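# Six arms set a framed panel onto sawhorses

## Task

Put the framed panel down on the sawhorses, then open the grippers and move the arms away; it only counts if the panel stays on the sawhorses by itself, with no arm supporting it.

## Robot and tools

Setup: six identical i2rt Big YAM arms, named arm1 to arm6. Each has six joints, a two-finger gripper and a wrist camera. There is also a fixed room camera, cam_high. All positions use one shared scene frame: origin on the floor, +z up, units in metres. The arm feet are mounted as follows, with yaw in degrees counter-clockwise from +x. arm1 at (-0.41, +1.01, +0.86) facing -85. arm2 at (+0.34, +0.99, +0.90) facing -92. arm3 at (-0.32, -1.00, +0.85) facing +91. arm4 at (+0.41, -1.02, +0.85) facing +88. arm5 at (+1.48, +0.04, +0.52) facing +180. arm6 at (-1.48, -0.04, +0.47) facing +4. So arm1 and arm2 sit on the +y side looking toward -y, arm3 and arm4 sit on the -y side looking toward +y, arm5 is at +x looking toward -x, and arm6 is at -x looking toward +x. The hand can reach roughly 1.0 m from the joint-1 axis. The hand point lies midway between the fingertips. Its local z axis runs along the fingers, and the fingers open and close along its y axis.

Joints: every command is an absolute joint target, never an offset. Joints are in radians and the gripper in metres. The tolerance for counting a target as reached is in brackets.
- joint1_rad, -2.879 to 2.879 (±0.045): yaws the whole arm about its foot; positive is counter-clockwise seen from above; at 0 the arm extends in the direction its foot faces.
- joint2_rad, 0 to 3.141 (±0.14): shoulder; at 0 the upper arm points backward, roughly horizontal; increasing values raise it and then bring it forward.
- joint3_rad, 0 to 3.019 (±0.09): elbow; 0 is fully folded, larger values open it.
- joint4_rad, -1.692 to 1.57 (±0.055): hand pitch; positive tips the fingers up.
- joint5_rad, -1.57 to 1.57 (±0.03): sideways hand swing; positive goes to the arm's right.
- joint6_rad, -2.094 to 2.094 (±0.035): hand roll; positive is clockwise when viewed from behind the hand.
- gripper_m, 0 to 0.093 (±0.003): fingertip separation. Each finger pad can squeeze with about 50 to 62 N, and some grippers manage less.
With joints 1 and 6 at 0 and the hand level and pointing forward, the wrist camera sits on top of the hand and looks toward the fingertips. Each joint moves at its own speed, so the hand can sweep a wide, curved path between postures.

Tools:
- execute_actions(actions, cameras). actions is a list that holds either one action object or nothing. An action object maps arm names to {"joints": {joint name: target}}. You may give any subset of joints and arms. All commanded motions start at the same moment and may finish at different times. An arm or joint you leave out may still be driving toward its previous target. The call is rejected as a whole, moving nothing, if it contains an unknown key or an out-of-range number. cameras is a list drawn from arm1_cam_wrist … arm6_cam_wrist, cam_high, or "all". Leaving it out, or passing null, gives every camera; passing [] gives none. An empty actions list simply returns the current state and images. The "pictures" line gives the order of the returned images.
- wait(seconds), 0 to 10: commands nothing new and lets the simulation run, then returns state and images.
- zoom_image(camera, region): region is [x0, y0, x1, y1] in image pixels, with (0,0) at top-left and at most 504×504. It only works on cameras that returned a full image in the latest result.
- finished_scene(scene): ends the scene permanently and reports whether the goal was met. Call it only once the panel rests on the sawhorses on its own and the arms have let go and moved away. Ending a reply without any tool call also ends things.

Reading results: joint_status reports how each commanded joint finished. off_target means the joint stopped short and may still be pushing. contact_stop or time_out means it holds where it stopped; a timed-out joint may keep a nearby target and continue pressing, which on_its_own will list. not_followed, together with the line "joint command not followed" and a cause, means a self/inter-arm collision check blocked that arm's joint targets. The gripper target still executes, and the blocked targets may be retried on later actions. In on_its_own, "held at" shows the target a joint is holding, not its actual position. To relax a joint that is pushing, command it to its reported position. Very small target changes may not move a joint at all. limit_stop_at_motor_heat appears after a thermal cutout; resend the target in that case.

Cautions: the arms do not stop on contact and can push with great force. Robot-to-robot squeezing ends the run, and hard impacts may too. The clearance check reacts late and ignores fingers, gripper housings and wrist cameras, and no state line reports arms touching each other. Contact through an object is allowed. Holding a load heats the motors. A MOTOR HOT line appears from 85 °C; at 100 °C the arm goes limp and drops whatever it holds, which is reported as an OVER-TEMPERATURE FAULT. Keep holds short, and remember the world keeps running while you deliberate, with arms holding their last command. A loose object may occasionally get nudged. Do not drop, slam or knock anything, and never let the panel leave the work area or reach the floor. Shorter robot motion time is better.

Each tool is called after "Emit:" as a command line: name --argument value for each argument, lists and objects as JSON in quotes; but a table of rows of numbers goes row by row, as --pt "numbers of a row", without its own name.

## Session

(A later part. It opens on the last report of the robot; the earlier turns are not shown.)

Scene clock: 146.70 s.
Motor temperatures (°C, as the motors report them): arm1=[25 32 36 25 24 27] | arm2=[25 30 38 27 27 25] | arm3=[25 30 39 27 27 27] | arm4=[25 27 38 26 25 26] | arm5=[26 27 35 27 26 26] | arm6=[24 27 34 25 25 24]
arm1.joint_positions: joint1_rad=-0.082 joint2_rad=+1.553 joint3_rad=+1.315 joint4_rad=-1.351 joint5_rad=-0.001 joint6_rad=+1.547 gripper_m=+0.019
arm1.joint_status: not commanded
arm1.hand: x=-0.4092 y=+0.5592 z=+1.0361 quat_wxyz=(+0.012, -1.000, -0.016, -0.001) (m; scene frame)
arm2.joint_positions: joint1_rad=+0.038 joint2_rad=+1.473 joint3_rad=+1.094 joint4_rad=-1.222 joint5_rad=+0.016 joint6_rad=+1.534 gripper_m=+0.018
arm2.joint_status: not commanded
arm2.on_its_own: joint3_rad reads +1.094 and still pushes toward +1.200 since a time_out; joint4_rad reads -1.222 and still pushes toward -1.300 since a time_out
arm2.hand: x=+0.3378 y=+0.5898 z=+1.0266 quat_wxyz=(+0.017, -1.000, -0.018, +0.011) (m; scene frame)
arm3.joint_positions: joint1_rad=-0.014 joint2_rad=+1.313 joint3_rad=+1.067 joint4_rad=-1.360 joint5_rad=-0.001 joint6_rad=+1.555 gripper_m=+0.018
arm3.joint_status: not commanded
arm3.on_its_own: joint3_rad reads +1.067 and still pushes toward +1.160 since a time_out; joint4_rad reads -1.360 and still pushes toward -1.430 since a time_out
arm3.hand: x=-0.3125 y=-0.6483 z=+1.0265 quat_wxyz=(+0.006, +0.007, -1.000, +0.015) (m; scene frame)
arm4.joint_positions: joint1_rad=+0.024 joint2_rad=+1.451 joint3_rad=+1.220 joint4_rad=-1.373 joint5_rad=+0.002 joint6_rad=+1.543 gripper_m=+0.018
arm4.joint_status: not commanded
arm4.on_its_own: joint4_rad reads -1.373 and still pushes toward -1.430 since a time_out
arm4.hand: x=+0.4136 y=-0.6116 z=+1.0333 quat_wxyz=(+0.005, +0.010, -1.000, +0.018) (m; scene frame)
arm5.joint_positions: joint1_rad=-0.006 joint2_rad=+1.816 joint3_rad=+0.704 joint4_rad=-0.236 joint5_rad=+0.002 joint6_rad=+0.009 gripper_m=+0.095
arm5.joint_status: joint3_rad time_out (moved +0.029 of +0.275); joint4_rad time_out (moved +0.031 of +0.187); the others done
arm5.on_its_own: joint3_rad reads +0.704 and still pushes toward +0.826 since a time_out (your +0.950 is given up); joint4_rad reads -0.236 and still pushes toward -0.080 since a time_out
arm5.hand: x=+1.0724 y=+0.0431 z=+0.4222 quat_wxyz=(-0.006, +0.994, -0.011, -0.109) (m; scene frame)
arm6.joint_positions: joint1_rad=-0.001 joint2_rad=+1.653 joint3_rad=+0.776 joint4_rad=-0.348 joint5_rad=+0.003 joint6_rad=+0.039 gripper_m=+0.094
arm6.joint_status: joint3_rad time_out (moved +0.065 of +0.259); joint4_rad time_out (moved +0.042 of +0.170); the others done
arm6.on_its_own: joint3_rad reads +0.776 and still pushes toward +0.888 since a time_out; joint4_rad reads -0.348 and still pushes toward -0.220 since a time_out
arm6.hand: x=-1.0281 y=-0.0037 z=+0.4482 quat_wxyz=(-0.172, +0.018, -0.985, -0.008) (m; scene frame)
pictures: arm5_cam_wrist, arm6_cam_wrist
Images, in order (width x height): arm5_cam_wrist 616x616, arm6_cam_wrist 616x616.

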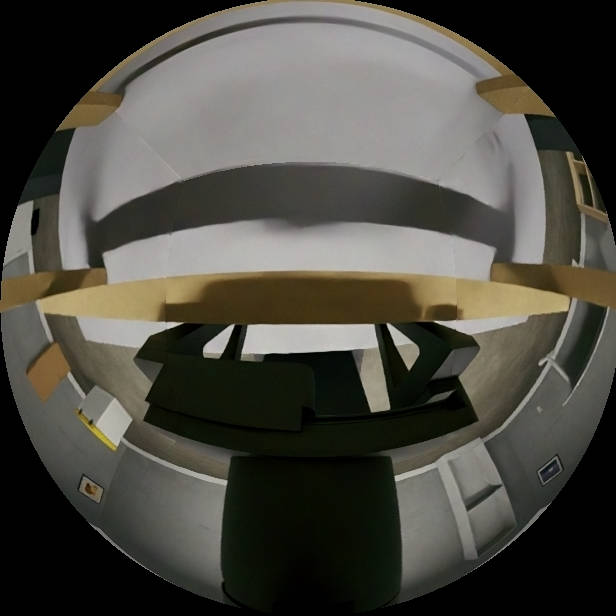

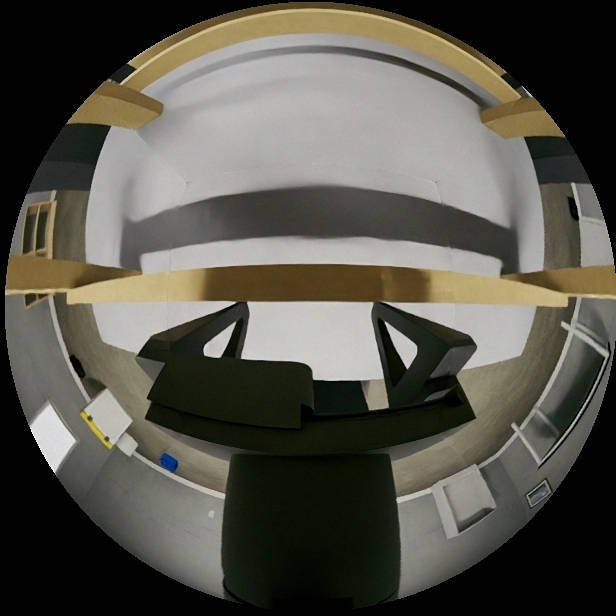

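Emit:
execute_actions --actions '[{"arm5":{"joints":{"joint2_rad":1.82,"joint3_rad":1.1,"joint4_rad":0.2}},"arm6":{"joints":{"joint2_rad":1.78,"joint3_rad":1.15,"joint4_rad":0.0}}}]' --cameras '["arm5_cam_wrist","arm6_cam_wrist"]'

Scene clock: 154.93 s.
Motor temperatures (°C, as the motors report them): arm1=[25 32 37 25 24 27] | arm2=[25 30 39 27 27 25] | arm3=[25 30 41 27 27 27] | arm4=[25 27 40 26 25 26] | arm5=[26 27 38 27 26 26] | arm6=[24 28 36 25 25 24]
arm1.joint_positions: joint1_rad=-0.082 joint2_rad=+1.553 joint3_rad=+1.315 joint4_rad=-1.351 joint5_rad=-0.001 joint6_rad=+1.547 gripper_m=+0.019
arm1.joint_status: not commanded
arm1.hand: x=-0.4092 y=+0.5592 z=+1.0361 quat_wxyz=(+0.012, -1.000, -0.016, -0.001) (m; scene frame)
arm2.joint_positions: joint1_rad=+0.038 joint2_rad=+1.473 joint3_rad=+1.094 joint4_rad=-1.222 joint5_rad=+0.016 joint6_rad=+1.534 gripper_m=+0.018
arm2.joint_status: not commanded
arm2.on_its_own: joint3_rad reads +1.094 and still pushes toward +1.200 since a time_out; joint4_rad reads -1.222 and still pushes toward -1.300 since a time_out
arm2.hand: x=+0.3378 y=+0.5898 z=+1.0266 quat_wxyz=(+0.017, -1.000, -0.018, +0.011) (m; scene frame)
arm3.joint_positions: joint1_rad=-0.014 joint2_rad=+1.313 joint3_rad=+1.067 joint4_rad=-1.360 joint5_rad=-0.001 joint6_rad=+1.555 gripper_m=+0.018
arm3.joint_status: not commanded
arm3.on_its_own: joint3_rad reads +1.067 and still pushes toward +1.160 since a time_out; joint4_rad reads -1.360 and still pushes toward -1.430 since a time_out
arm3.hand: x=-0.3125 y=-0.6483 z=+1.0265 quat_wxyz=(+0.006, +0.007, -1.000, +0.015) (m; scene frame)
arm4.joint_positions: joint1_rad=+0.024 joint2_rad=+1.451 joint3_rad=+1.220 joint4_rad=-1.373 joint5_rad=+0.002 joint6_rad=+1.543 gripper_m=+0.018
arm4.joint_status: not commanded
arm4.on_its_own: joint4_rad reads -1.373 and still pushes toward -1.430 since a time_out
arm4.hand: x=+0.4136 y=-0.6116 z=+1.0333 quat_wxyz=(+0.005, +0.010, -1.000, +0.018) (m; scene frame)
arm5.joint_positions: joint1_rad=-0.006 joint2_rad=+1.903 joint3_rad=+0.892 joint4_rad=+0.060 joint5_rad=-0.003 joint6_rad=-0.036 gripper_m=+0.095
arm5.joint_status: joint3_rad time_out (moved +0.188 of +0.396); joint4_rad time_out (moved +0.296 of +0.436); the others done
arm5.on_its_own: joint3_rad reads +0.892 and still pushes toward +1.005 since a time_out (your +1.100 is given up); joint4_rad reads +0.060 and still pushes toward +0.200 since a time_out
arm5.hand: x=+0.9199 y=+0.0439 z=+0.4653 quat_wxyz=(-0.010, +0.953, +0.013, -0.303) (m; scene frame)
arm6.joint_positions: joint1_rad=-0.001 joint2_rad=+1.785 joint3_rad=+1.115 joint4_rad=-0.013 joint5_rad=+0.005 joint6_rad=+0.015 gripper_m=+0.094
arm6.joint_status: all done
arm6.hand: x=-0.8182 y=+0.0121 z=+0.5643 quat_wxyz=(-0.429, +0.027, -0.903, -0.017) (m; scene frame)
pictures: arm5_cam_wrist, arm6_cam_wrist
Images, in order (width x height): arm5_cam_wrist 616x616, arm6_cam_wrist 616x616.

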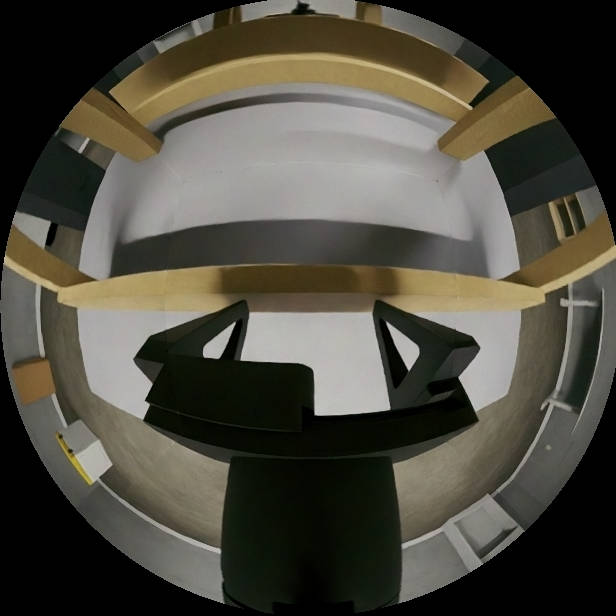

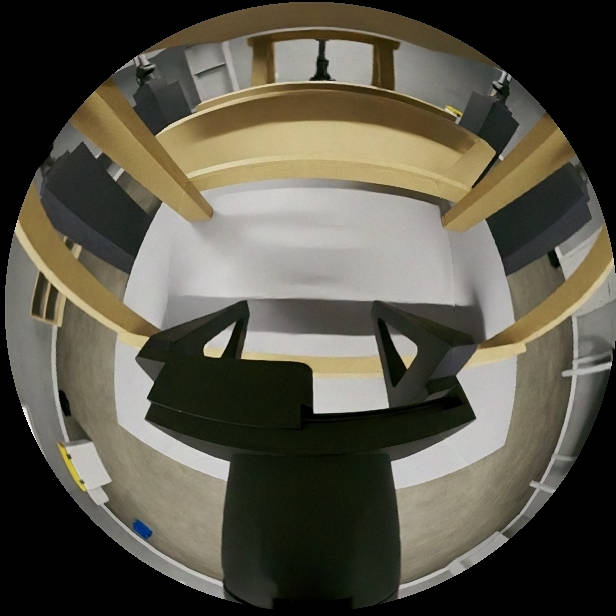

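Emit:
execute_actions --actions '[{"arm6":{"joints":{"joint2_rad":1.35,"joint3_rad":0.8}},"arm5":{"joints":{"joint2_rad":2.08,"joint3_rad":1.3,"joint4_rad":0.1}}}]' --cameras '["cam_high"]'

Emit:
execute_actions --actions '[{"arm6":{"joints":{"joint2_rad":1.78}}}]' --cameras '["arm5_cam_wrist","arm6_cam_wrist"]'

Scene clock: 164.73 s.
Motor temperatures (°C, as the motors report them): arm1=[25 32 38 25 24 27] | arm2=[25 30 41 27 27 25] | arm3=[25 30 42 27 27 27] | arm4=[25 27 41 26 25 26] | arm5=[26 28 39 27 26 26] | arm6=[24 28 34 25 25 24]
arm1.joint_positions: joint1_rad=-0.082 joint2_rad=+1.553 joint3_rad=+1.315 joint4_rad=-1.351 joint5_rad=-0.001 joint6_rad=+1.547 gripper_m=+0.019
arm1.joint_status: not commanded
arm1.hand: x=-0.4092 y=+0.5592 z=+1.0361 quat_wxyz=(+0.012, -1.000, -0.016, -0.001) (m; scene frame)
arm2.joint_positions: joint1_rad=+0.038 joint2_rad=+1.473 joint3_rad=+1.094 joint4_rad=-1.222 joint5_rad=+0.016 joint6_rad=+1.534 gripper_m=+0.018
arm2.joint_status: not commanded
arm2.on_its_own: joint3_rad reads +1.094 and still pushes toward +1.200 since a time_out; joint4_rad reads -1.222 and still pushes toward -1.300 since a time_out
arm2.hand: x=+0.3378 y=+0.5898 z=+1.0266 quat_wxyz=(+0.017, -1.000, -0.018, +0.011) (m; scene frame)
arm3.joint_positions: joint1_rad=-0.014 joint2_rad=+1.313 joint3_rad=+1.067 joint4_rad=-1.360 joint5_rad=-0.001 joint6_rad=+1.555 gripper_m=+0.018
arm3.joint_status: not commanded
arm3.on_its_own: joint3_rad reads +1.067 and still pushes toward +1.160 since a time_out; joint4_rad reads -1.360 and still pushes toward -1.430 since a time_out
arm3.hand: x=-0.3125 y=-0.6483 z=+1.0265 quat_wxyz=(+0.006, +0.007, -1.000, +0.015) (m; scene frame)
arm4.joint_positions: joint1_rad=+0.024 joint2_rad=+1.451 joint3_rad=+1.220 joint4_rad=-1.373 joint5_rad=+0.002 joint6_rad=+1.543 gripper_m=+0.018
arm4.joint_status: not commanded
arm4.on_its_own: joint4_rad reads -1.373 and still pushes toward -1.430 since a time_out
arm4.hand: x=+0.4136 y=-0.6116 z=+1.0333 quat_wxyz=(+0.005, +0.010, -1.000, +0.018) (m; scene frame)
arm5.joint_positions: joint1_rad=-0.005 joint2_rad=+2.096 joint3_rad=+1.143 joint4_rad=-0.005 joint5_rad=-0.010 joint6_rad=-0.036 gripper_m=+0.095
arm5.joint_status: joint3_rad time_out (moved +0.251 of +0.408); joint4_rad time_out (moved -0.065 of +0.040); the others done
arm5.on_its_own: joint3_rad reads +1.143 and still pushes toward +1.256 since a time_out; joint4_rad reads -0.005 and still pushes toward +0.100 since a time_out
arm5.hand: x=+0.8421 y=+0.0434 z=+0.4339 quat_wxyz=(-0.007, +0.954, +0.014, -0.300) (m; scene frame)
arm6.joint_positions: joint1_rad=-0.001 joint2_rad=+1.346 joint3_rad=+0.801 joint4_rad=-0.013 joint5_rad=+0.005 joint6_rad=+0.015 gripper_m=+0.094
arm6.joint_status: all done
arm6.hand: x=-0.9377 y=+0.0031 z=+0.6574 quat_wxyz=(-0.485, +0.026, -0.874, -0.019) (m; scene frame)
pictures: cam_high
Images, in order (width x height): cam_high 672x504.

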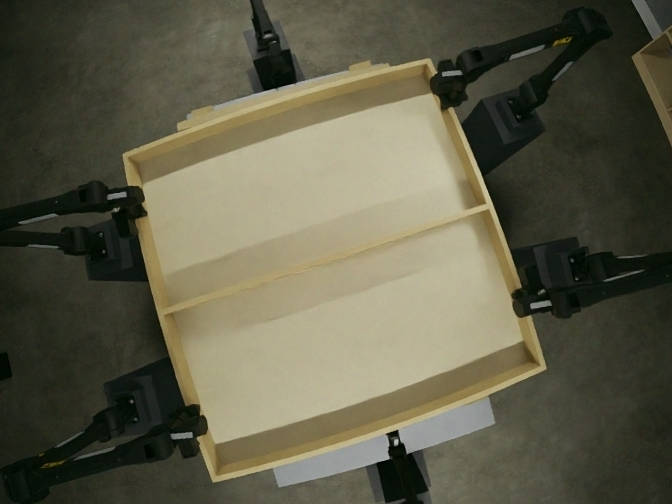

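not run: a stop came earlier in this reply.

Emit:
execute_actions --actions '[{"arm6":{"joints":{"joint2_rad":1.78}},"arm5":{"joints":{"joint2_rad":2.28,"joint3_rad":1.7,"joint4_rad":-0.05}}}]' --cameras '["arm5_cam_wrist","arm6_cam_wrist"]'

Emit:
execute_actions --actions '[{"arm6":{"joints":{"joint2_rad":1.98,"joint3_rad":1.26,"joint4_rad":0}}}]' --cameras '[]'

Scene clock: 176.17 s.
Motor temperatures (°C, as the motors report them): arm1=[25 33 39 25 24 27] | arm2=[25 30 42 27 27 25] | arm3=[25 30 44 27 27 27] | arm4=[25 27 42 26 25 26] | arm5=[26 29 41 27 26 26] | arm6=[24 28 33 25 25 24]
arm1.joint_positions: joint1_rad=-0.082 joint2_rad=+1.553 joint3_rad=+1.315 joint4_rad=-1.351 joint5_rad=-0.001 joint6_rad=+1.547 gripper_m=+0.019
arm1.joint_status: not commanded
arm1.hand: x=-0.4092 y=+0.5592 z=+1.0361 quat_wxyz=(+0.012, -1.000, -0.016, -0.001) (m; scene frame)
arm2.joint_positions: joint1_rad=+0.038 joint2_rad=+1.473 joint3_rad=+1.094 joint4_rad=-1.222 joint5_rad=+0.016 joint6_rad=+1.534 gripper_m=+0.018
arm2.joint_status: not commanded
arm2.on_its_own: joint3_rad reads +1.094 and still pushes toward +1.200 since a time_out; joint4_rad reads -1.222 and still pushes toward -1.300 since a time_out
arm2.hand: x=+0.3378 y=+0.5898 z=+1.0266 quat_wxyz=(+0.017, -1.000, -0.018, +0.011) (m; scene frame)
arm3.joint_positions: joint1_rad=-0.014 joint2_rad=+1.313 joint3_rad=+1.067 joint4_rad=-1.360 joint5_rad=-0.001 joint6_rad=+1.555 gripper_m=+0.018
arm3.joint_status: not commanded
arm3.on_its_own: joint3_rad reads +1.067 and still pushes toward +1.160 since a time_out; joint4_rad reads -1.360 and still pushes toward -1.430 since a time_out
arm3.hand: x=-0.3125 y=-0.6483 z=+1.0265 quat_wxyz=(+0.006, +0.007, -1.000, +0.015) (m; scene frame)
arm4.joint_positions: joint1_rad=+0.024 joint2_rad=+1.451 joint3_rad=+1.220 joint4_rad=-1.373 joint5_rad=+0.002 joint6_rad=+1.543 gripper_m=+0.018
arm4.joint_status: not commanded
arm4.on_its_own: joint4_rad reads -1.373 and still pushes toward -1.430 since a time_out
arm4.hand: x=+0.4136 y=-0.6116 z=+1.0333 quat_wxyz=(+0.005, +0.010, -1.000, +0.018) (m; scene frame)
arm5.joint_positions: joint1_rad=-0.005 joint2_rad=+2.377 joint3_rad=+1.520 joint4_rad=-0.142 joint5_rad=-0.004 joint6_rad=-0.044 gripper_m=+0.095
arm5.joint_status: joint3_rad time_out (moved +0.377 of +0.557); joint4_rad time_out (moved -0.137 of -0.045); the others done
arm5.on_its_own: joint3_rad reads +1.520 and still pushes toward +1.633 since a time_out; joint4_rad reads -0.142 and still pushes toward -0.050 since a time_out
arm5.hand: x=+0.7504 y=+0.0460 z=+0.3703 quat_wxyz=(-0.010, +0.960, +0.017, -0.280) (m; scene frame)
arm6.joint_positions: joint1_rad=-0.001 joint2_rad=+1.795 joint3_rad=+0.791 joint4_rad=-0.013 joint5_rad=+0.005 joint6_rad=+0.015 gripper_m=+0.094
arm6.joint_status: all done
arm6.hand: x=-0.9698 y=+0.0003 z=+0.4240 quat_wxyz=(-0.273, +0.029, -0.961, -0.009) (m; scene frame)
pictures: arm5_cam_wrist, arm6_cam_wrist
Images, in order (width x height): arm5_cam_wrist 616x616, arm6_cam_wrist 616x616.

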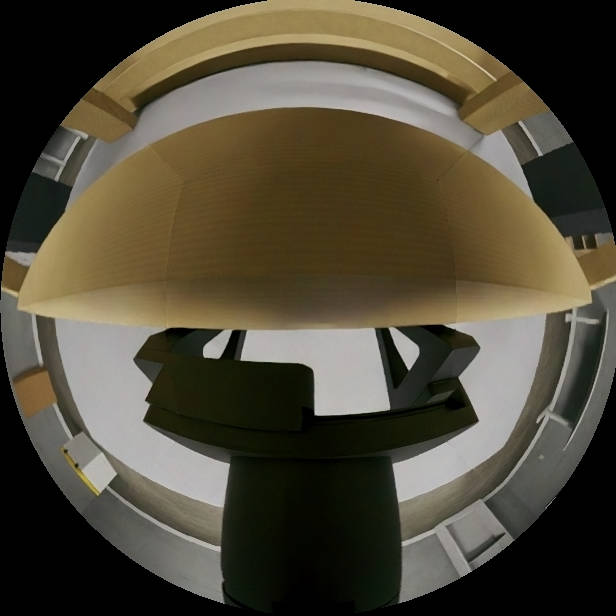

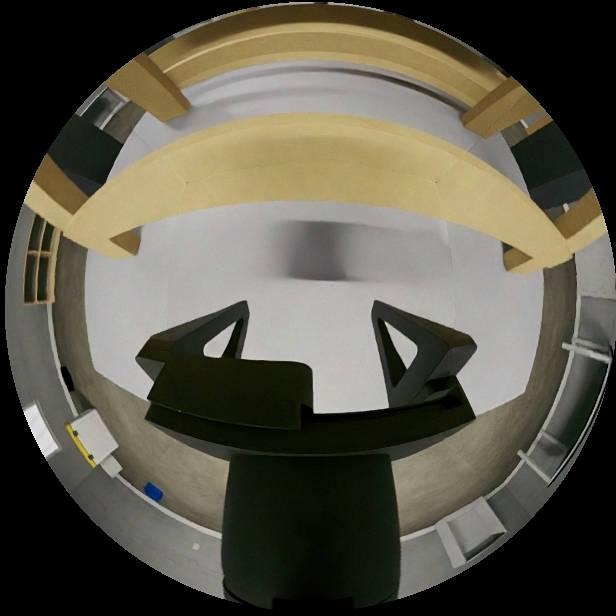

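not run: a stop came earlier in this reply.

Emit:
execute_actions --actions '[{"arm6":{"joints":{"joint2_rad":1.98,"joint3_rad":1.26,"joint4_rad":-0.05}},"arm5":{"joints":{"joint2_rad":2.36,"joint3_rad":1.9,"joint4_rad":-0.3}}}]' --cameras '["arm5_cam_wrist","arm6_cam_wrist"]'

Scene clock: 191.60 s.
Motor temperatures (°C, as the motors report them): arm1=[25 33 41 25 24 27] | arm2=[25 30 43 27 27 25] | arm3=[25 31 45 27 27 27] | arm4=[25 27 44 26 24 26] | arm5=[26 31 43 27 26 26] | arm6=[24 28 33 25 25 24]
arm1.joint_positions: joint1_rad=-0.082 joint2_rad=+1.553 joint3_rad=+1.315 joint4_rad=-1.351 joint5_rad=-0.001 joint6_rad=+1.547 gripper_m=+0.019
arm1.joint_status: not commanded
arm1.hand: x=-0.4092 y=+0.5592 z=+1.0361 quat_wxyz=(+0.012, -1.000, -0.016, -0.001) (m; scene frame)
arm2.joint_positions: joint1_rad=+0.038 joint2_rad=+1.473 joint3_rad=+1.094 joint4_rad=-1.222 joint5_rad=+0.016 joint6_rad=+1.534 gripper_m=+0.018
arm2.joint_status: not commanded
arm2.on_its_own: joint3_rad reads +1.094 and still pushes toward +1.200 since a time_out; joint4_rad reads -1.222 and still pushes toward -1.300 since a time_out
arm2.hand: x=+0.3378 y=+0.5898 z=+1.0266 quat_wxyz=(+0.017, -1.000, -0.018, +0.011) (m; scene frame)
arm3.joint_positions: joint1_rad=-0.014 joint2_rad=+1.313 joint3_rad=+1.067 joint4_rad=-1.360 joint5_rad=-0.001 joint6_rad=+1.555 gripper_m=+0.018
arm3.joint_status: not commanded
arm3.on_its_own: joint3_rad reads +1.067 and still pushes toward +1.160 since a time_out; joint4_rad reads -1.360 and still pushes toward -1.430 since a time_out
arm3.hand: x=-0.3125 y=-0.6483 z=+1.0265 quat_wxyz=(+0.006, +0.007, -1.000, +0.015) (m; scene frame)
arm4.joint_positions: joint1_rad=+0.024 joint2_rad=+1.451 joint3_rad=+1.220 joint4_rad=-1.373 joint5_rad=+0.002 joint6_rad=+1.543 gripper_m=+0.018
arm4.joint_status: not commanded
arm4.on_its_own: joint4_rad reads -1.373 and still pushes toward -1.430 since a time_out
arm4.hand: x=+0.4136 y=-0.6116 z=+1.0333 quat_wxyz=(+0.005, +0.010, -1.000, +0.018) (m; scene frame)
arm5.joint_positions: joint1_rad=-0.005 joint2_rad=+2.441 joint3_rad=+1.707 joint4_rad=-0.384 joint5_rad=-0.005 joint6_rad=-0.047 gripper_m=+0.095
arm5.joint_status: joint3_rad time_out (moved +0.187 of +0.380); joint4_rad time_out (moved -0.241 of -0.158); the others done
arm5.on_its_own: joint3_rad reads +1.707 and still pushes toward +1.820 since a time_out; joint4_rad reads -0.384 and still pushes toward -0.300 since a time_out
arm5.hand: x=+0.7291 y=+0.0461 z=+0.3679 quat_wxyz=(-0.008, +0.975, +0.019, -0.223) (m; scene frame)
arm6.joint_positions: joint1_rad=-0.001 joint2_rad=+2.000 joint3_rad=+1.074 joint4_rad=-0.110 joint5_rad=+0.006 joint6_rad=+0.038 gripper_m=+0.094
arm6.joint_status: joint3_rad time_out (moved +0.283 of +0.469); joint4_rad time_out (moved -0.097 of -0.037); the others done
arm6.on_its_own: joint3_rad reads +1.074 and still pushes toward +1.186 since a time_out; joint4_rad reads -0.110 and still pushes toward -0.050 since a time_out
arm6.hand: x=-0.8809 y=+0.0070 z=+0.4002 quat_wxyz=(-0.263, +0.018, -0.964, -0.012) (m; scene frame)
pictures: arm5_cam_wrist, arm6_cam_wrist
Images, in order (width x height): arm5_cam_wrist 616x616, arm6_cam_wrist 616x616.

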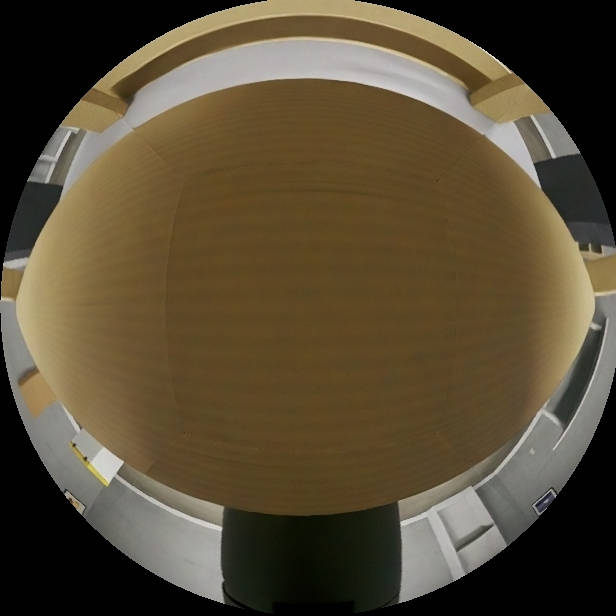

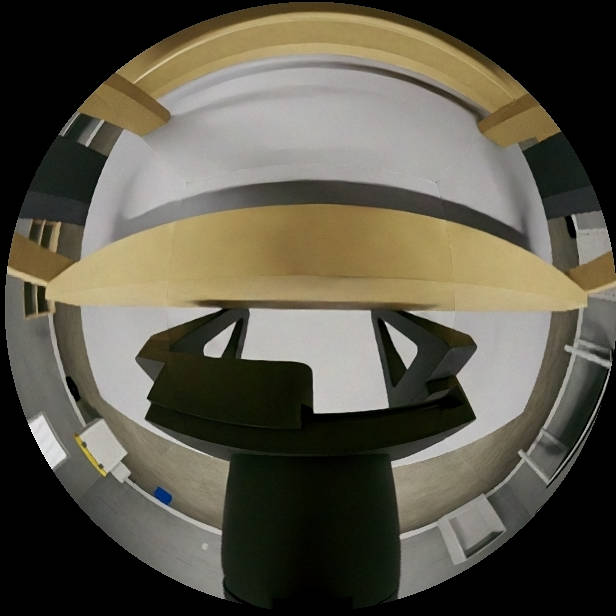

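Lower q2 targets help.

Emit:
execute_actions --actions '[{"arm6":{"joints":{"joint2_rad":1.94,"joint3_rad":1.4,"joint4_rad":-0.1}},"arm5":{"joints":{"joint2_rad":2.3,"joint3_rad":1.9,"joint4_rad":-0.3}}}]' --cameras '["arm5_cam_wrist","arm6_cam_wrist"]'

Scene clock: 197.43 s.
Motor temperatures (°C, as the motors report them): arm1=[25 33 41 25 24 27] | arm2=[25 30 43 27 27 25] | arm3=[25 31 46 27 27 27] | arm4=[25 27 44 26 24 26] | arm5=[26 32 44 27 26 26] | arm6=[24 29 36 25 25 24]
arm1.joint_positions: joint1_rad=-0.082 joint2_rad=+1.553 joint3_rad=+1.315 joint4_rad=-1.351 joint5_rad=-0.001 joint6_rad=+1.547 gripper_m=+0.019
arm1.joint_status: not commanded
arm1.hand: x=-0.4092 y=+0.5592 z=+1.0361 quat_wxyz=(+0.012, -1.000, -0.016, -0.001) (m; scene frame)
arm2.joint_positions: joint1_rad=+0.038 joint2_rad=+1.473 joint3_rad=+1.094 joint4_rad=-1.222 joint5_rad=+0.016 joint6_rad=+1.534 gripper_m=+0.018
arm2.joint_status: not commanded
arm2.on_its_own: joint3_rad reads +1.094 and still pushes toward +1.200 since a time_out; joint4_rad reads -1.222 and still pushes toward -1.300 since a time_out
arm2.hand: x=+0.3378 y=+0.5898 z=+1.0266 quat_wxyz=(+0.017, -1.000, -0.018, +0.011) (m; scene frame)
arm3.joint_positions: joint1_rad=-0.014 joint2_rad=+1.313 joint3_rad=+1.067 joint4_rad=-1.360 joint5_rad=-0.001 joint6_rad=+1.555 gripper_m=+0.018
arm3.joint_status: not commanded
arm3.on_its_own: joint3_rad reads +1.067 and still pushes toward +1.160 since a time_out; joint4_rad reads -1.360 and still pushes toward -1.430 since a time_out
arm3.hand: x=-0.3125 y=-0.6483 z=+1.0265 quat_wxyz=(+0.006, +0.007, -1.000, +0.015) (m; scene frame)
arm4.joint_positions: joint1_rad=+0.024 joint2_rad=+1.451 joint3_rad=+1.220 joint4_rad=-1.373 joint5_rad=+0.002 joint6_rad=+1.543 gripper_m=+0.018
arm4.joint_status: not commanded
arm4.on_its_own: joint4_rad reads -1.373 and still pushes toward -1.430 since a time_out
arm4.hand: x=+0.4136 y=-0.6116 z=+1.0333 quat_wxyz=(+0.005, +0.010, -1.000, +0.018) (m; scene frame)
arm5.joint_positions: joint1_rad=-0.005 joint2_rad=+2.441 joint3_rad=+1.707 joint4_rad=-0.384 joint5_rad=-0.005 joint6_rad=-0.047 gripper_m=+0.095
arm5.joint_status: joint2_rad time_out (moved +0.000 of -0.141); joint3_rad time_out (moved +0.000 of +0.193); joint4_rad time_out (moved +0.000 of +0.084)
arm5.on_its_own: joint2_rad reads +2.441 and still pushes toward +2.300 since a time_out; joint3_rad reads +1.707 and still pushes toward +1.820 since a time_out; joint4_rad reads -0.384 and still pushes toward -0.300 since a time_out
arm5.hand: x=+0.7291 y=+0.0461 z=+0.3679 quat_wxyz=(-0.008, +0.975, +0.019, -0.223) (m; scene frame)
arm6.joint_positions: joint1_rad=-0.001 joint2_rad=+2.019 joint3_rad=+1.200 joint4_rad=-0.193 joint5_rad=+0.003 joint6_rad=+0.046 gripper_m=+0.094
arm6.joint_status: joint3_rad time_out (moved +0.126 of +0.326); joint4_rad time_out (moved -0.082 of +0.010); the others done
arm6.on_its_own: joint3_rad reads +1.200 and still pushes toward +1.313 since a time_out; joint4_rad reads -0.193 and still pushes toward -0.100 since a time_out
arm6.hand: x=-0.8382 y=+0.0107 z=+0.4258 quat_wxyz=(-0.276, +0.014, -0.961, -0.015) (m; scene frame)
pictures: arm5_cam_wrist, arm6_cam_wrist
Images, in order (width x height): arm5_cam_wrist 616x616, arm6_cam_wrist 616x616.

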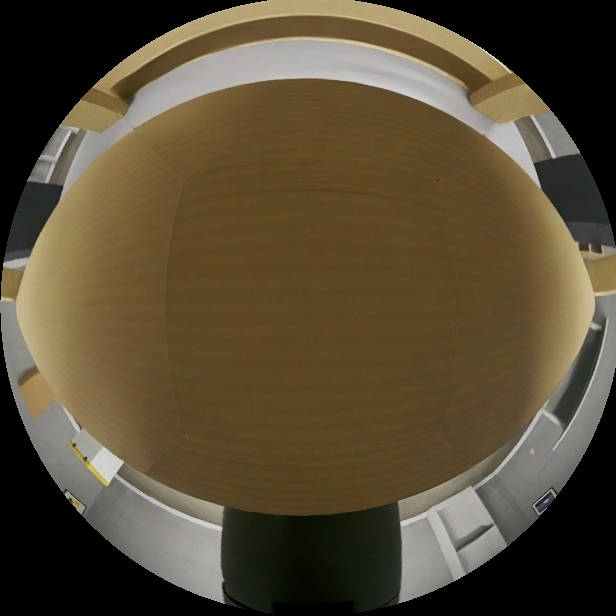

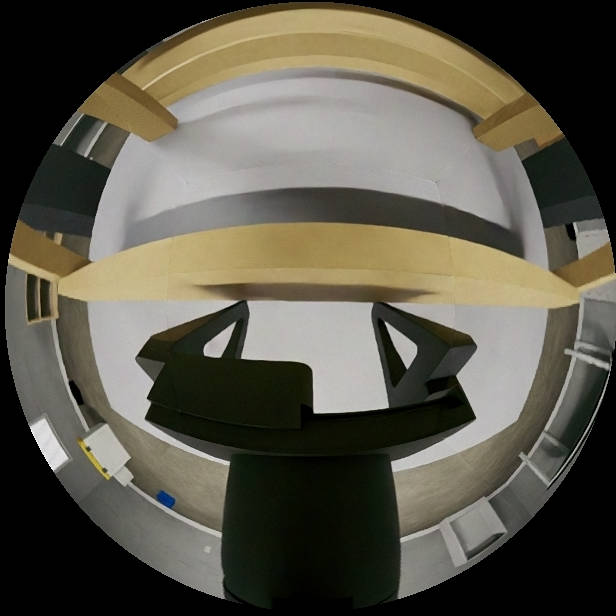

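Arm5 withdraw.

Emit:
execute_actions --actions '[{"arm6":{"joints":{"joint2_rad":2.08,"joint3_rad":1.6,"joint4_rad":-0.15}},"arm5":{"joints":{"joint2_rad":2.1,"joint3_rad":1.2,"joint4_rad":-0.3}}}]' --cameras '["arm6_cam_wrist"]'

Scene clock: 203.00 s.
Motor temperatures (°C, as the motors report them): arm1=[25 33 41 25 24 27] | arm2=[25 30 43 27 27 25] | arm3=[25 31 46 27 27 27] | arm4=[25 27 44 26 24 26] | arm5=[26 32 42 27 26 26] | arm6=[24 30 38 25 25 24]
arm1.joint_positions: joint1_rad=-0.082 joint2_rad=+1.553 joint3_rad=+1.315 joint4_rad=-1.351 joint5_rad=-0.001 joint6_rad=+1.547 gripper_m=+0.019
arm1.joint_status: not commanded
arm1.hand: x=-0.4092 y=+0.5592 z=+1.0361 quat_wxyz=(+0.012, -1.000, -0.016, -0.001) (m; scene frame)
arm2.joint_positions: joint1_rad=+0.038 joint2_rad=+1.473 joint3_rad=+1.094 joint4_rad=-1.222 joint5_rad=+0.016 joint6_rad=+1.534 gripper_m=+0.018
arm2.joint_status: not commanded
arm2.on_its_own: joint3_rad reads +1.094 and still pushes toward +1.200 since a time_out; joint4_rad reads -1.222 and still pushes toward -1.300 since a time_out
arm2.hand: x=+0.3378 y=+0.5898 z=+1.0266 quat_wxyz=(+0.017, -1.000, -0.018, +0.011) (m; scene frame)
arm3.joint_positions: joint1_rad=-0.014 joint2_rad=+1.313 joint3_rad=+1.067 joint4_rad=-1.360 joint5_rad=-0.001 joint6_rad=+1.555 gripper_m=+0.018
arm3.joint_status: not commanded
arm3.on_its_own: joint3_rad reads +1.067 and still pushes toward +1.160 since a time_out; joint4_rad reads -1.360 and still pushes toward -1.430 since a time_out
arm3.hand: x=-0.3125 y=-0.6483 z=+1.0265 quat_wxyz=(+0.006, +0.007, -1.000, +0.015) (m; scene frame)
arm4.joint_positions: joint1_rad=+0.024 joint2_rad=+1.451 joint3_rad=+1.220 joint4_rad=-1.373 joint5_rad=+0.002 joint6_rad=+1.543 gripper_m=+0.018
arm4.joint_status: not commanded
arm4.on_its_own: joint4_rad reads -1.373 and still pushes toward -1.430 since a time_out
arm4.hand: x=+0.4136 y=-0.6116 z=+1.0333 quat_wxyz=(+0.005, +0.010, -1.000, +0.018) (m; scene frame)
arm5.joint_positions: joint1_rad=-0.005 joint2_rad=+2.117 joint3_rad=+1.178 joint4_rad=-0.302 joint5_rad=-0.002 joint6_rad=-0.016 gripper_m=+0.095
arm5.joint_status: all done
arm5.hand: x=+0.8938 y=+0.0442 z=+0.4004 quat_wxyz=(-0.005, +0.987, +0.003, -0.162) (m; scene frame)
arm6.joint_positions: joint1_rad=-0.001 joint2_rad=+2.158 joint3_rad=+1.415 joint4_rad=-0.240 joint5_rad=+0.003 joint6_rad=+0.051 gripper_m=+0.094
arm6.joint_status: joint3_rad time_out (moved +0.215 of +0.400); joint4_rad time_out (moved -0.048 of +0.043); the others done
arm6.on_its_own: joint3_rad reads +1.415 and still pushes toward +1.528 since a time_out; joint4_rad reads -0.240 and still pushes toward -0.150 since a time_out
arm6.hand: x=-0.7709 y=+0.0158 z=+0.4164 quat_wxyz=(-0.289, +0.012, -0.957, -0.016) (m; scene frame)
pictures: arm6_cam_wrist
Images, in order (width x height): arm6_cam_wrist 616x616.

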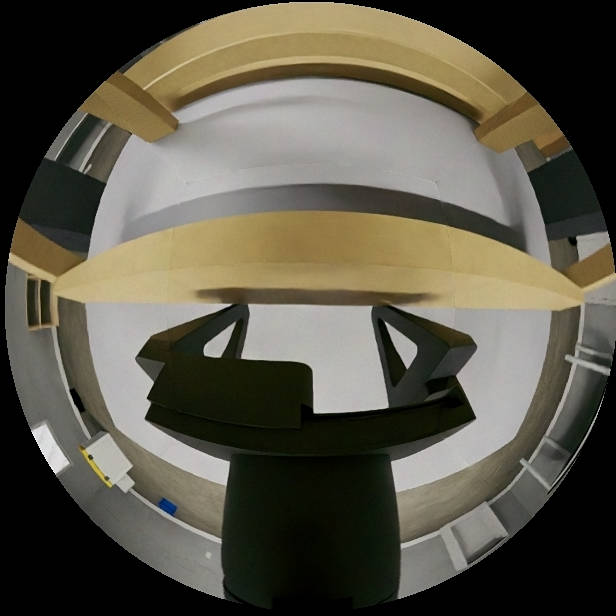

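Emit:
execute_actions --actions '[{"arm6":{"joints":{"joint2_rad":2.19,"joint3_rad":1.8,"joint4_rad":-0.25}},"arm5":{"joints":{"joint2_rad":1.2,"joint3_rad":0.8,"joint4_rad":0.7}}}]' --cameras '["arm5_cam_wrist","arm6_cam_wrist"]'

Scene clock: 208.70 s.
Motor temperatures (°C, as the motors report them): arm1=[25 33 42 25 24 27] | arm2=[25 31 44 27 27 25] | arm3=[25 31 46 27 27 27] | arm4=[25 27 45 26 24 26] | arm5=[26 31 40 27 26 26] | arm6=[24 31 41 25 25 24]
arm1.joint_positions: joint1_rad=-0.082 joint2_rad=+1.553 joint3_rad=+1.315 joint4_rad=-1.351 joint5_rad=-0.001 joint6_rad=+1.547 gripper_m=+0.019
arm1.joint_status: not commanded
arm1.hand: x=-0.4092 y=+0.5592 z=+1.0361 quat_wxyz=(+0.012, -1.000, -0.016, -0.001) (m; scene frame)
arm2.joint_positions: joint1_rad=+0.038 joint2_rad=+1.473 joint3_rad=+1.094 joint4_rad=-1.222 joint5_rad=+0.016 joint6_rad=+1.534 gripper_m=+0.018
arm2.joint_status: not commanded
arm2.on_its_own: joint3_rad reads +1.094 and still pushes toward +1.200 since a time_out; joint4_rad reads -1.222 and still pushes toward -1.300 since a time_out
arm2.hand: x=+0.3378 y=+0.5898 z=+1.0266 quat_wxyz=(+0.017, -1.000, -0.018, +0.011) (m; scene frame)
arm3.joint_positions: joint1_rad=-0.014 joint2_rad=+1.313 joint3_rad=+1.067 joint4_rad=-1.360 joint5_rad=-0.001 joint6_rad=+1.555 gripper_m=+0.018
arm3.joint_status: not commanded
arm3.on_its_own: joint3_rad reads +1.067 and still pushes toward +1.160 since a time_out; joint4_rad reads -1.360 and still pushes toward -1.430 since a time_out
arm3.hand: x=-0.3125 y=-0.6483 z=+1.0265 quat_wxyz=(+0.006, +0.007, -1.000, +0.015) (m; scene frame)
arm4.joint_positions: joint1_rad=+0.024 joint2_rad=+1.451 joint3_rad=+1.220 joint4_rad=-1.373 joint5_rad=+0.002 joint6_rad=+1.543 gripper_m=+0.018
arm4.joint_status: not commanded
arm4.on_its_own: joint4_rad reads -1.373 and still pushes toward -1.430 since a time_out
arm4.hand: x=+0.4136 y=-0.6116 z=+1.0333 quat_wxyz=(+0.005, +0.010, -1.000, +0.018) (m; scene frame)
arm5.joint_positions: joint1_rad=-0.005 joint2_rad=+1.191 joint3_rad=+0.800 joint4_rad=+0.682 joint5_rad=-0.002 joint6_rad=-0.015 gripper_m=+0.095
arm5.joint_status: all done
arm5.hand: x=+0.9402 y=+0.0388 z=+0.9551 quat_wxyz=(-0.013, +0.598, +0.005, -0.801) (m; scene frame)
arm6.joint_positions: joint1_rad=-0.001 joint2_rad=+2.262 joint3_rad=+1.625 joint4_rad=-0.342 joint5_rad=+0.003 joint6_rad=+0.053 gripper_m=+0.094
arm6.joint_status: joint3_rad time_out (moved +0.209 of +0.385); joint4_rad time_out (moved -0.102 of -0.010); the others done
arm6.on_its_own: joint3_rad reads +1.625 and still pushes toward +1.737 since a time_out; joint4_rad reads -0.342 and still pushes toward -0.250 since a time_out
arm6.hand: x=-0.7175 y=+0.0200 z=+0.4181 quat_wxyz=(-0.291, +0.011, -0.957, -0.017) (m; scene frame)
pictures: arm5_cam_wrist, arm6_cam_wrist
Images, in order (width x height): arm5_cam_wrist 616x616, arm6_cam_wrist 616x616.

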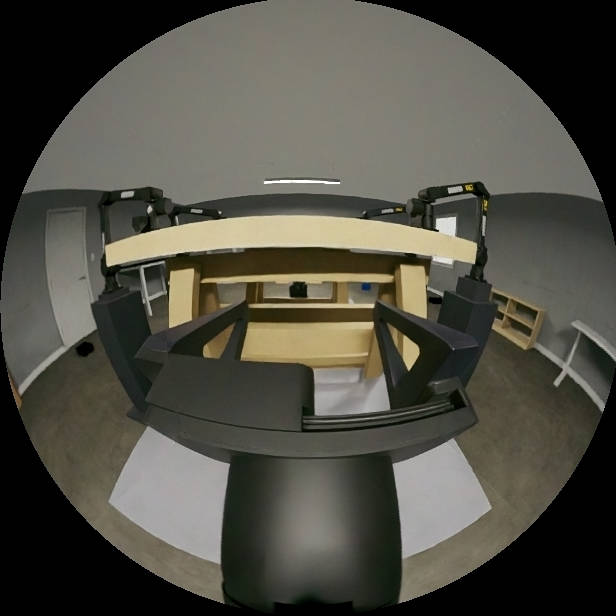

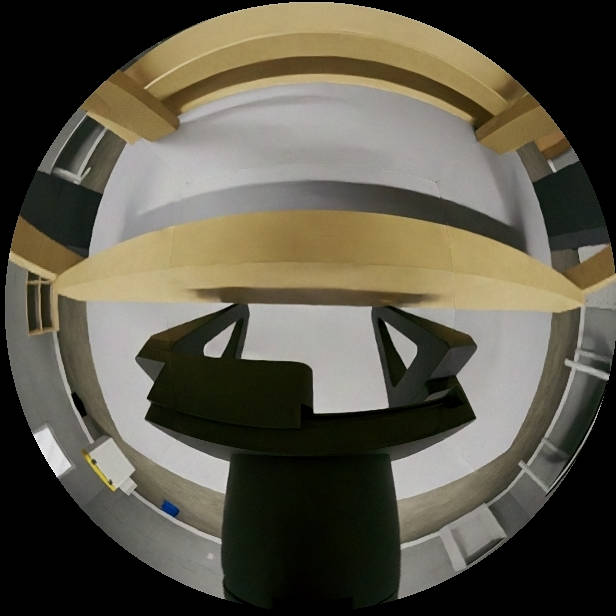

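Beam is under, with a tiny gap. Lower.

Emit:
execute_actions --actions '[{"arm6":{"joints":{"joint2_rad":1.95,"joint3_rad":1.15,"joint4_rad":-0.3}},"arm1":{"joints":{"joint2_rad":1.57,"joint3_rad":1.27,"joint4_rad":-1.28}},"arm2":{"joints":{"joint2_rad":1.5,"joint3_rad":1.06,"joint4_rad":-1.15}},"arm3":{"joints":{"joint2_rad":1.33,"joint3_rad":1.02,"joint4_rad":-1.28}},"arm4":{"joints":{"joint2_rad":1.47,"joint3_rad":1.175,"joint4_rad":-1.3}}}]' --cameras '[]'

Emit:
execute_actions --actions '[{"arm6":{"joints":{"joint2_rad":1.2,"joint3_rad":0.8,"joint4_rad":0.9}}}]' --cameras '["arm5_cam_wrist","arm6_cam_wrist"]'

Scene clock: 217.53 s.
Motor temperatures (°C, as the motors report them): arm1=[25 33 42 25 24 27] | arm2=[25 31 43 27 27 25] | arm3=[25 31 46 27 27 27] | arm4=[25 27 45 26 24 26] | arm5=[26 29 38 27 26 26] | arm6=[24 33 41 25 25 24]
arm1.joint_positions: joint1_rad=-0.082 joint2_rad=+1.568 joint3_rad=+1.269 joint4_rad=-1.287 joint5_rad=-0.003 joint6_rad=+1.546 gripper_m=+0.019
arm1.joint_status: all done
arm1.hand: x=-0.4089 y=+0.5590 z=+1.0131 quat_wxyz=(+0.011, -1.000, -0.017, -0.002) (m; scene frame)
arm2.joint_positions: joint1_rad=+0.038 joint2_rad=+1.490 joint3_rad=+1.063 joint4_rad=-1.171 joint5_rad=+0.014 joint6_rad=+1.531 gripper_m=+0.019
arm2.joint_status: all done
arm2.hand: x=+0.3378 y=+0.5899 z=+1.0090 quat_wxyz=(+0.015, -1.000, -0.020, +0.010) (m; scene frame)
arm3.joint_positions: joint1_rad=-0.014 joint2_rad=+1.337 joint3_rad=+1.021 joint4_rad=-1.297 joint5_rad=+0.000 joint6_rad=+1.554 gripper_m=+0.018
arm3.joint_status: all done
arm3.hand: x=-0.3125 y=-0.6480 z=+1.0016 quat_wxyz=(+0.005, +0.007, -1.000, +0.019) (m; scene frame)
arm4.joint_positions: joint1_rad=+0.025 joint2_rad=+1.462 joint3_rad=+1.179 joint4_rad=-1.315 joint5_rad=+0.004 joint6_rad=+1.544 gripper_m=+0.018
arm4.joint_status: all done
arm4.hand: x=+0.4137 y=-0.6109 z=+1.0138 quat_wxyz=(+0.003, +0.010, -1.000, +0.015) (m; scene frame)
arm5.joint_positions: joint1_rad=-0.005 joint2_rad=+1.191 joint3_rad=+0.800 joint4_rad=+0.682 joint5_rad=-0.002 joint6_rad=-0.015 gripper_m=+0.095
arm5.joint_status: not commanded
arm5.hand: x=+0.9402 y=+0.0388 z=+0.9551 quat_wxyz=(-0.013, +0.598, +0.005, -0.801) (m; scene frame)
arm6.joint_positions: joint1_rad=-0.001 joint2_rad=+1.970 joint3_rad=+1.127 joint4_rad=-0.302 joint5_rad=+0.003 joint6_rad=+0.015 gripper_m=+0.094
arm6.joint_status: all done
arm6.hand: x=-0.8893 y=+0.0068 z=+0.4147 quat_wxyz=(-0.211, +0.030, -0.977, -0.007) (m; scene frame)
pictures: none
No camera images: the call's "cameras" was empty. Leave "cameras" out to get every camera's image.

Scene clock: 219.20 s.
Motor temperatures (°C, as the motors report them): arm1=[25 33 41 25 25 27] | arm2=[25 30 42 27 27 25] | arm3=[25 31 45 27 27 27] | arm4=[25 27 44 26 24 26] | arm5=[26 29 38 27 26 26] | arm6=[24 32 40 25 25 24]
arm1.joint_positions: joint1_rad=-0.082 joint2_rad=+1.568 joint3_rad=+1.269 joint4_rad=-1.287 joint5_rad=-0.003 joint6_rad=+1.546 gripper_m=+0.019
arm1.joint_status: not commanded
arm1.hand: x=-0.4089 y=+0.5590 z=+1.0131 quat_wxyz=(+0.011, -1.000, -0.017, -0.002) (m; scene frame)
arm2.joint_positions: joint1_rad=+0.038 joint2_rad=+1.490 joint3_rad=+1.063 joint4_rad=-1.171 joint5_rad=+0.014 joint6_rad=+1.531 gripper_m=+0.019
arm2.joint_status: not commanded
arm2.hand: x=+0.3378 y=+0.5899 z=+1.0090 quat_wxyz=(+0.015, -1.000, -0.020, +0.010) (m; scene frame)
arm3.joint_positions: joint1_rad=-0.014 joint2_rad=+1.337 joint3_rad=+1.021 joint4_rad=-1.297 joint5_rad=+0.000 joint6_rad=+1.554 gripper_m=+0.018
arm3.joint_status: not commanded
arm3.hand: x=-0.3125 y=-0.6480 z=+1.0016 quat_wxyz=(+0.005, +0.007, -1.000, +0.019) (m; scene frame)
arm4.joint_positions: joint1_rad=+0.025 joint2_rad=+1.462 joint3_rad=+1.179 joint4_rad=-1.315 joint5_rad=+0.004 joint6_rad=+1.544 gripper_m=+0.018
arm4.joint_status: not commanded
arm4.hand: x=+0.4137 y=-0.6109 z=+1.0138 quat_wxyz=(+0.003, +0.010, -1.000, +0.015) (m; scene frame)
arm5.joint_positions: joint1_rad=-0.005 joint2_rad=+1.191 joint3_rad=+0.800 joint4_rad=+0.682 joint5_rad=-0.002 joint6_rad=-0.015 gripper_m=+0.095
arm5.joint_status: not commanded
arm5.hand: x=+0.9402 y=+0.0388 z=+0.9551 quat_wxyz=(-0.013, +0.598, +0.005, -0.801) (m; scene frame)
arm6.joint_positions: joint1_rad=-0.001 joint2_rad=+1.190 joint3_rad=+0.799 joint4_rad=+0.880 joint5_rad=+0.003 joint6_rad=+0.015 gripper_m=+0.094
arm6.joint_status: all done
arm6.hand: x=-0.9617 y=+0.0021 z=+0.9479 quat_wxyz=(-0.856, +0.015, -0.515, -0.038) (m; scene frame)
pictures: arm5_cam_wrist, arm6_cam_wrist
Images, in order (width x height): arm5_cam_wrist 616x616, arm6_cam_wrist 616x616.

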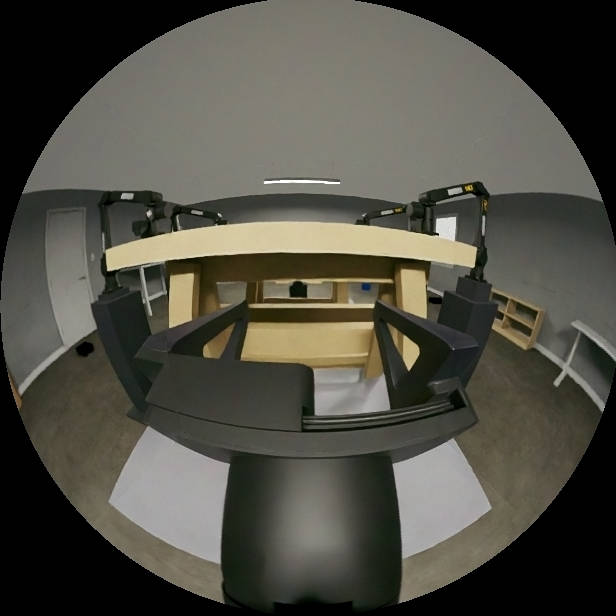

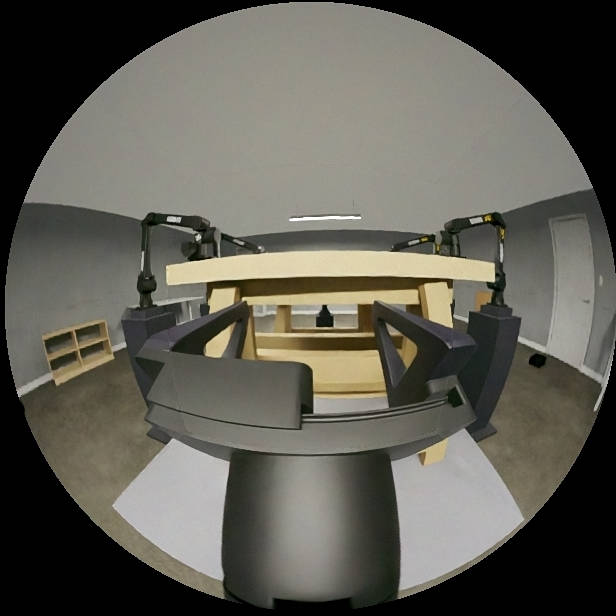

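Resting (all +0.41).

Emit:
execute_actions --actions '[{"arm1":{"joints":{"gripper_m":0.093}},"arm2":{"joints":{"gripper_m":0.093}},"arm3":{"joints":{"gripper_m":0.093}},"arm4":{"joints":{"gripper_m":0.093}}}]' --cameras '[]'

Emit:
execute_actions --actions '[{"arm1":{"joints":{"joint2_rad":0.9,"joint3_rad":1.4}},"arm2":{"joints":{"joint2_rad":0.8,"joint3_rad":1.2}},"arm3":{"joints":{"joint2_rad":0.7,"joint3_rad":1.2}},"arm4":{"joints":{"joint2_rad":0.8,"joint3_rad":1.3}}}]' --cameras '["cam_high"]'

Emit:
finished_scene --scene 1

Scene clock: 230.53 s.
Motor temperatures (°C, as the motors report them): arm1=[25 33 38 25 25 27] | arm2=[25 30 38 27 27 25] | arm3=[25 30 41 27 27 27] | arm4=[25 27 40 26 25 26] | arm5=[26 28 37 26 26 26] | arm6=[24 30 37 25 25 24]
arm1.joint_positions: joint1_rad=-0.082 joint2_rad=+1.568 joint3_rad=+1.269 joint4_rad=-1.287 joint5_rad=-0.003 joint6_rad=+1.558 gripper_m=+0.093
arm1.joint_status: all done
arm1.hand: x=-0.4090 y=+0.5590 z=+1.0131 quat_wxyz=(+0.011, -1.000, -0.011, -0.002) (m; scene frame)
arm2.joint_positions: joint1_rad=+0.038 joint2_rad=+1.490 joint3_rad=+1.063 joint4_rad=-1.168 joint5_rad=+0.003 joint6_rad=+1.553 gripper_m=+0.093
arm2.joint_status: all done
arm2.hand: x=+0.3397 y=+0.5890 z=+1.0089 quat_wxyz=(+0.013, -1.000, -0.009, +0.005) (m; scene frame)
arm3.joint_positions: joint1_rad=-0.014 joint2_rad=+1.337 joint3_rad=+1.021 joint4_rad=-1.289 joint5_rad=+0.000 joint6_rad=+1.561 gripper_m=+0.093
arm3.joint_status: all done
arm3.hand: x=-0.3125 y=-0.6458 z=+1.0016 quat_wxyz=(+0.005, +0.004, -1.000, +0.014) (m; scene frame)
arm4.joint_positions: joint1_rad=+0.025 joint2_rad=+1.462 joint3_rad=+1.178 joint4_rad=-1.309 joint5_rad=+0.003 joint6_rad=+1.559 gripper_m=+0.093
arm4.joint_status: all done
arm4.hand: x=+0.4136 y=-0.6099 z=+1.0135 quat_wxyz=(+0.004, +0.002, -1.000, +0.013) (m; scene frame)
arm5.joint_positions: joint1_rad=-0.005 joint2_rad=+1.191 joint3_rad=+0.800 joint4_rad=+0.682 joint5_rad=-0.002 joint6_rad=-0.015 gripper_m=+0.095
arm5.joint_status: not commanded
arm5.hand: x=+0.9402 y=+0.0388 z=+0.9551 quat_wxyz=(-0.013, +0.598, +0.005, -0.801) (m; scene frame)
arm6.joint_positions: joint1_rad=-0.001 joint2_rad=+1.190 joint3_rad=+0.799 joint4_rad=+0.880 joint5_rad=+0.003 joint6_rad=+0.015 gripper_m=+0.094
arm6.joint_status: not commanded
arm6.hand: x=-0.9617 y=+0.0021 z=+0.9479 quat_wxyz=(-0.856, +0.015, -0.515, -0.038) (m; scene frame)
pictures: none
No camera images: the call's "cameras" was empty. Leave "cameras" out to get every camera's image.

Scene clock: 232.10 s.
Motor temperatures (°C, as the motors report them): arm1=[25 33 38 25 25 27] | arm2=[25 30 38 27 27 25] | arm3=[25 30 41 27 27 27] | arm4=[25 27 40 26 25 26] | arm5=[26 28 36 26 26 26] | arm6=[24 30 37 25 25 24]
arm1.joint_positions: joint1_rad=-0.082 joint2_rad=+0.900 joint3_rad=+1.392 joint4_rad=-1.285 joint5_rad=-0.002 joint6_rad=+1.558 gripper_m=+0.093
arm1.joint_status: all done
arm1.hand: x=-0.4104 y=+0.6584 z=+1.3373 quat_wxyz=(-0.377, -0.926, -0.010, -0.001) (m; scene frame)
arm2.joint_positions: joint1_rad=+0.038 joint2_rad=+0.793 joint3_rad=+1.178 joint4_rad=-1.162 joint5_rad=+0.002 joint6_rad=+1.553 gripper_m=+0.093
arm2.joint_status: all done
arm2.hand: x=+0.3420 y=+0.6551 z=+1.3187 quat_wxyz=(-0.386, -0.923, -0.009, +0.007) (m; scene frame)
arm3.joint_positions: joint1_rad=-0.014 joint2_rad=+0.689 joint3_rad=+1.176 joint4_rad=-1.280 joint5_rad=+0.000 joint6_rad=+1.561 gripper_m=+0.093
arm3.joint_status: all done
arm3.hand: x=-0.3097 y=-0.7195 z=+1.2781 quat_wxyz=(+0.002, +0.001, -0.924, -0.382) (m; scene frame)
arm4.joint_positions: joint1_rad=+0.025 joint2_rad=+0.793 joint3_rad=+1.275 joint4_rad=-1.304 joint5_rad=+0.003 joint6_rad=+1.560 gripper_m=+0.093
arm4.joint_status: all done
arm4.hand: x=+0.4157 y=-0.7077 z=+1.2971 quat_wxyz=(+0.000, -0.001, -0.931, -0.364) (m; scene frame)
arm5.joint_positions: joint1_rad=-0.005 joint2_rad=+1.191 joint3_rad=+0.800 joint4_rad=+0.682 joint5_rad=-0.002 joint6_rad=-0.015 gripper_m=+0.095
arm5.joint_status: not commanded
arm5.hand: x=+0.9402 y=+0.0388 z=+0.9551 quat_wxyz=(-0.013, +0.598, +0.005, -0.801) (m; scene frame)
arm6.joint_positions: joint1_rad=-0.001 joint2_rad=+1.190 joint3_rad=+0.799 joint4_rad=+0.880 joint5_rad=+0.003 joint6_rad=+0.015 gripper_m=+0.094
arm6.joint_status: not commanded
arm6.hand: x=-0.9617 y=+0.0021 z=+0.9479 quat_wxyz=(-0.856, +0.015, -0.515, -0.038) (m; scene frame)
pictures: cam_high
Images, in order (width x height): cam_high 672x504.

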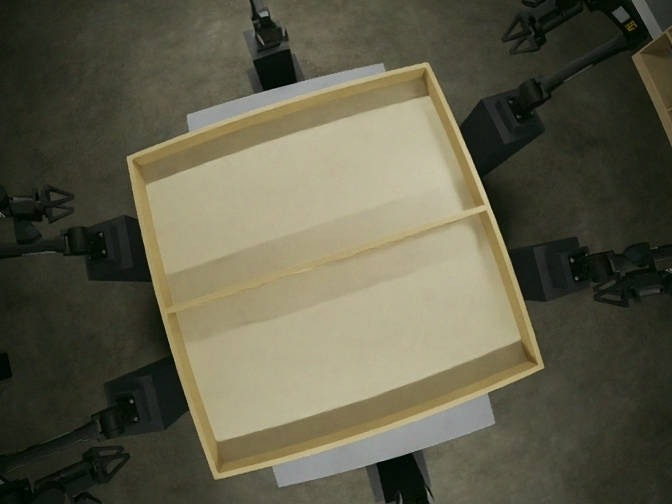

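The scene is finished: the task was done.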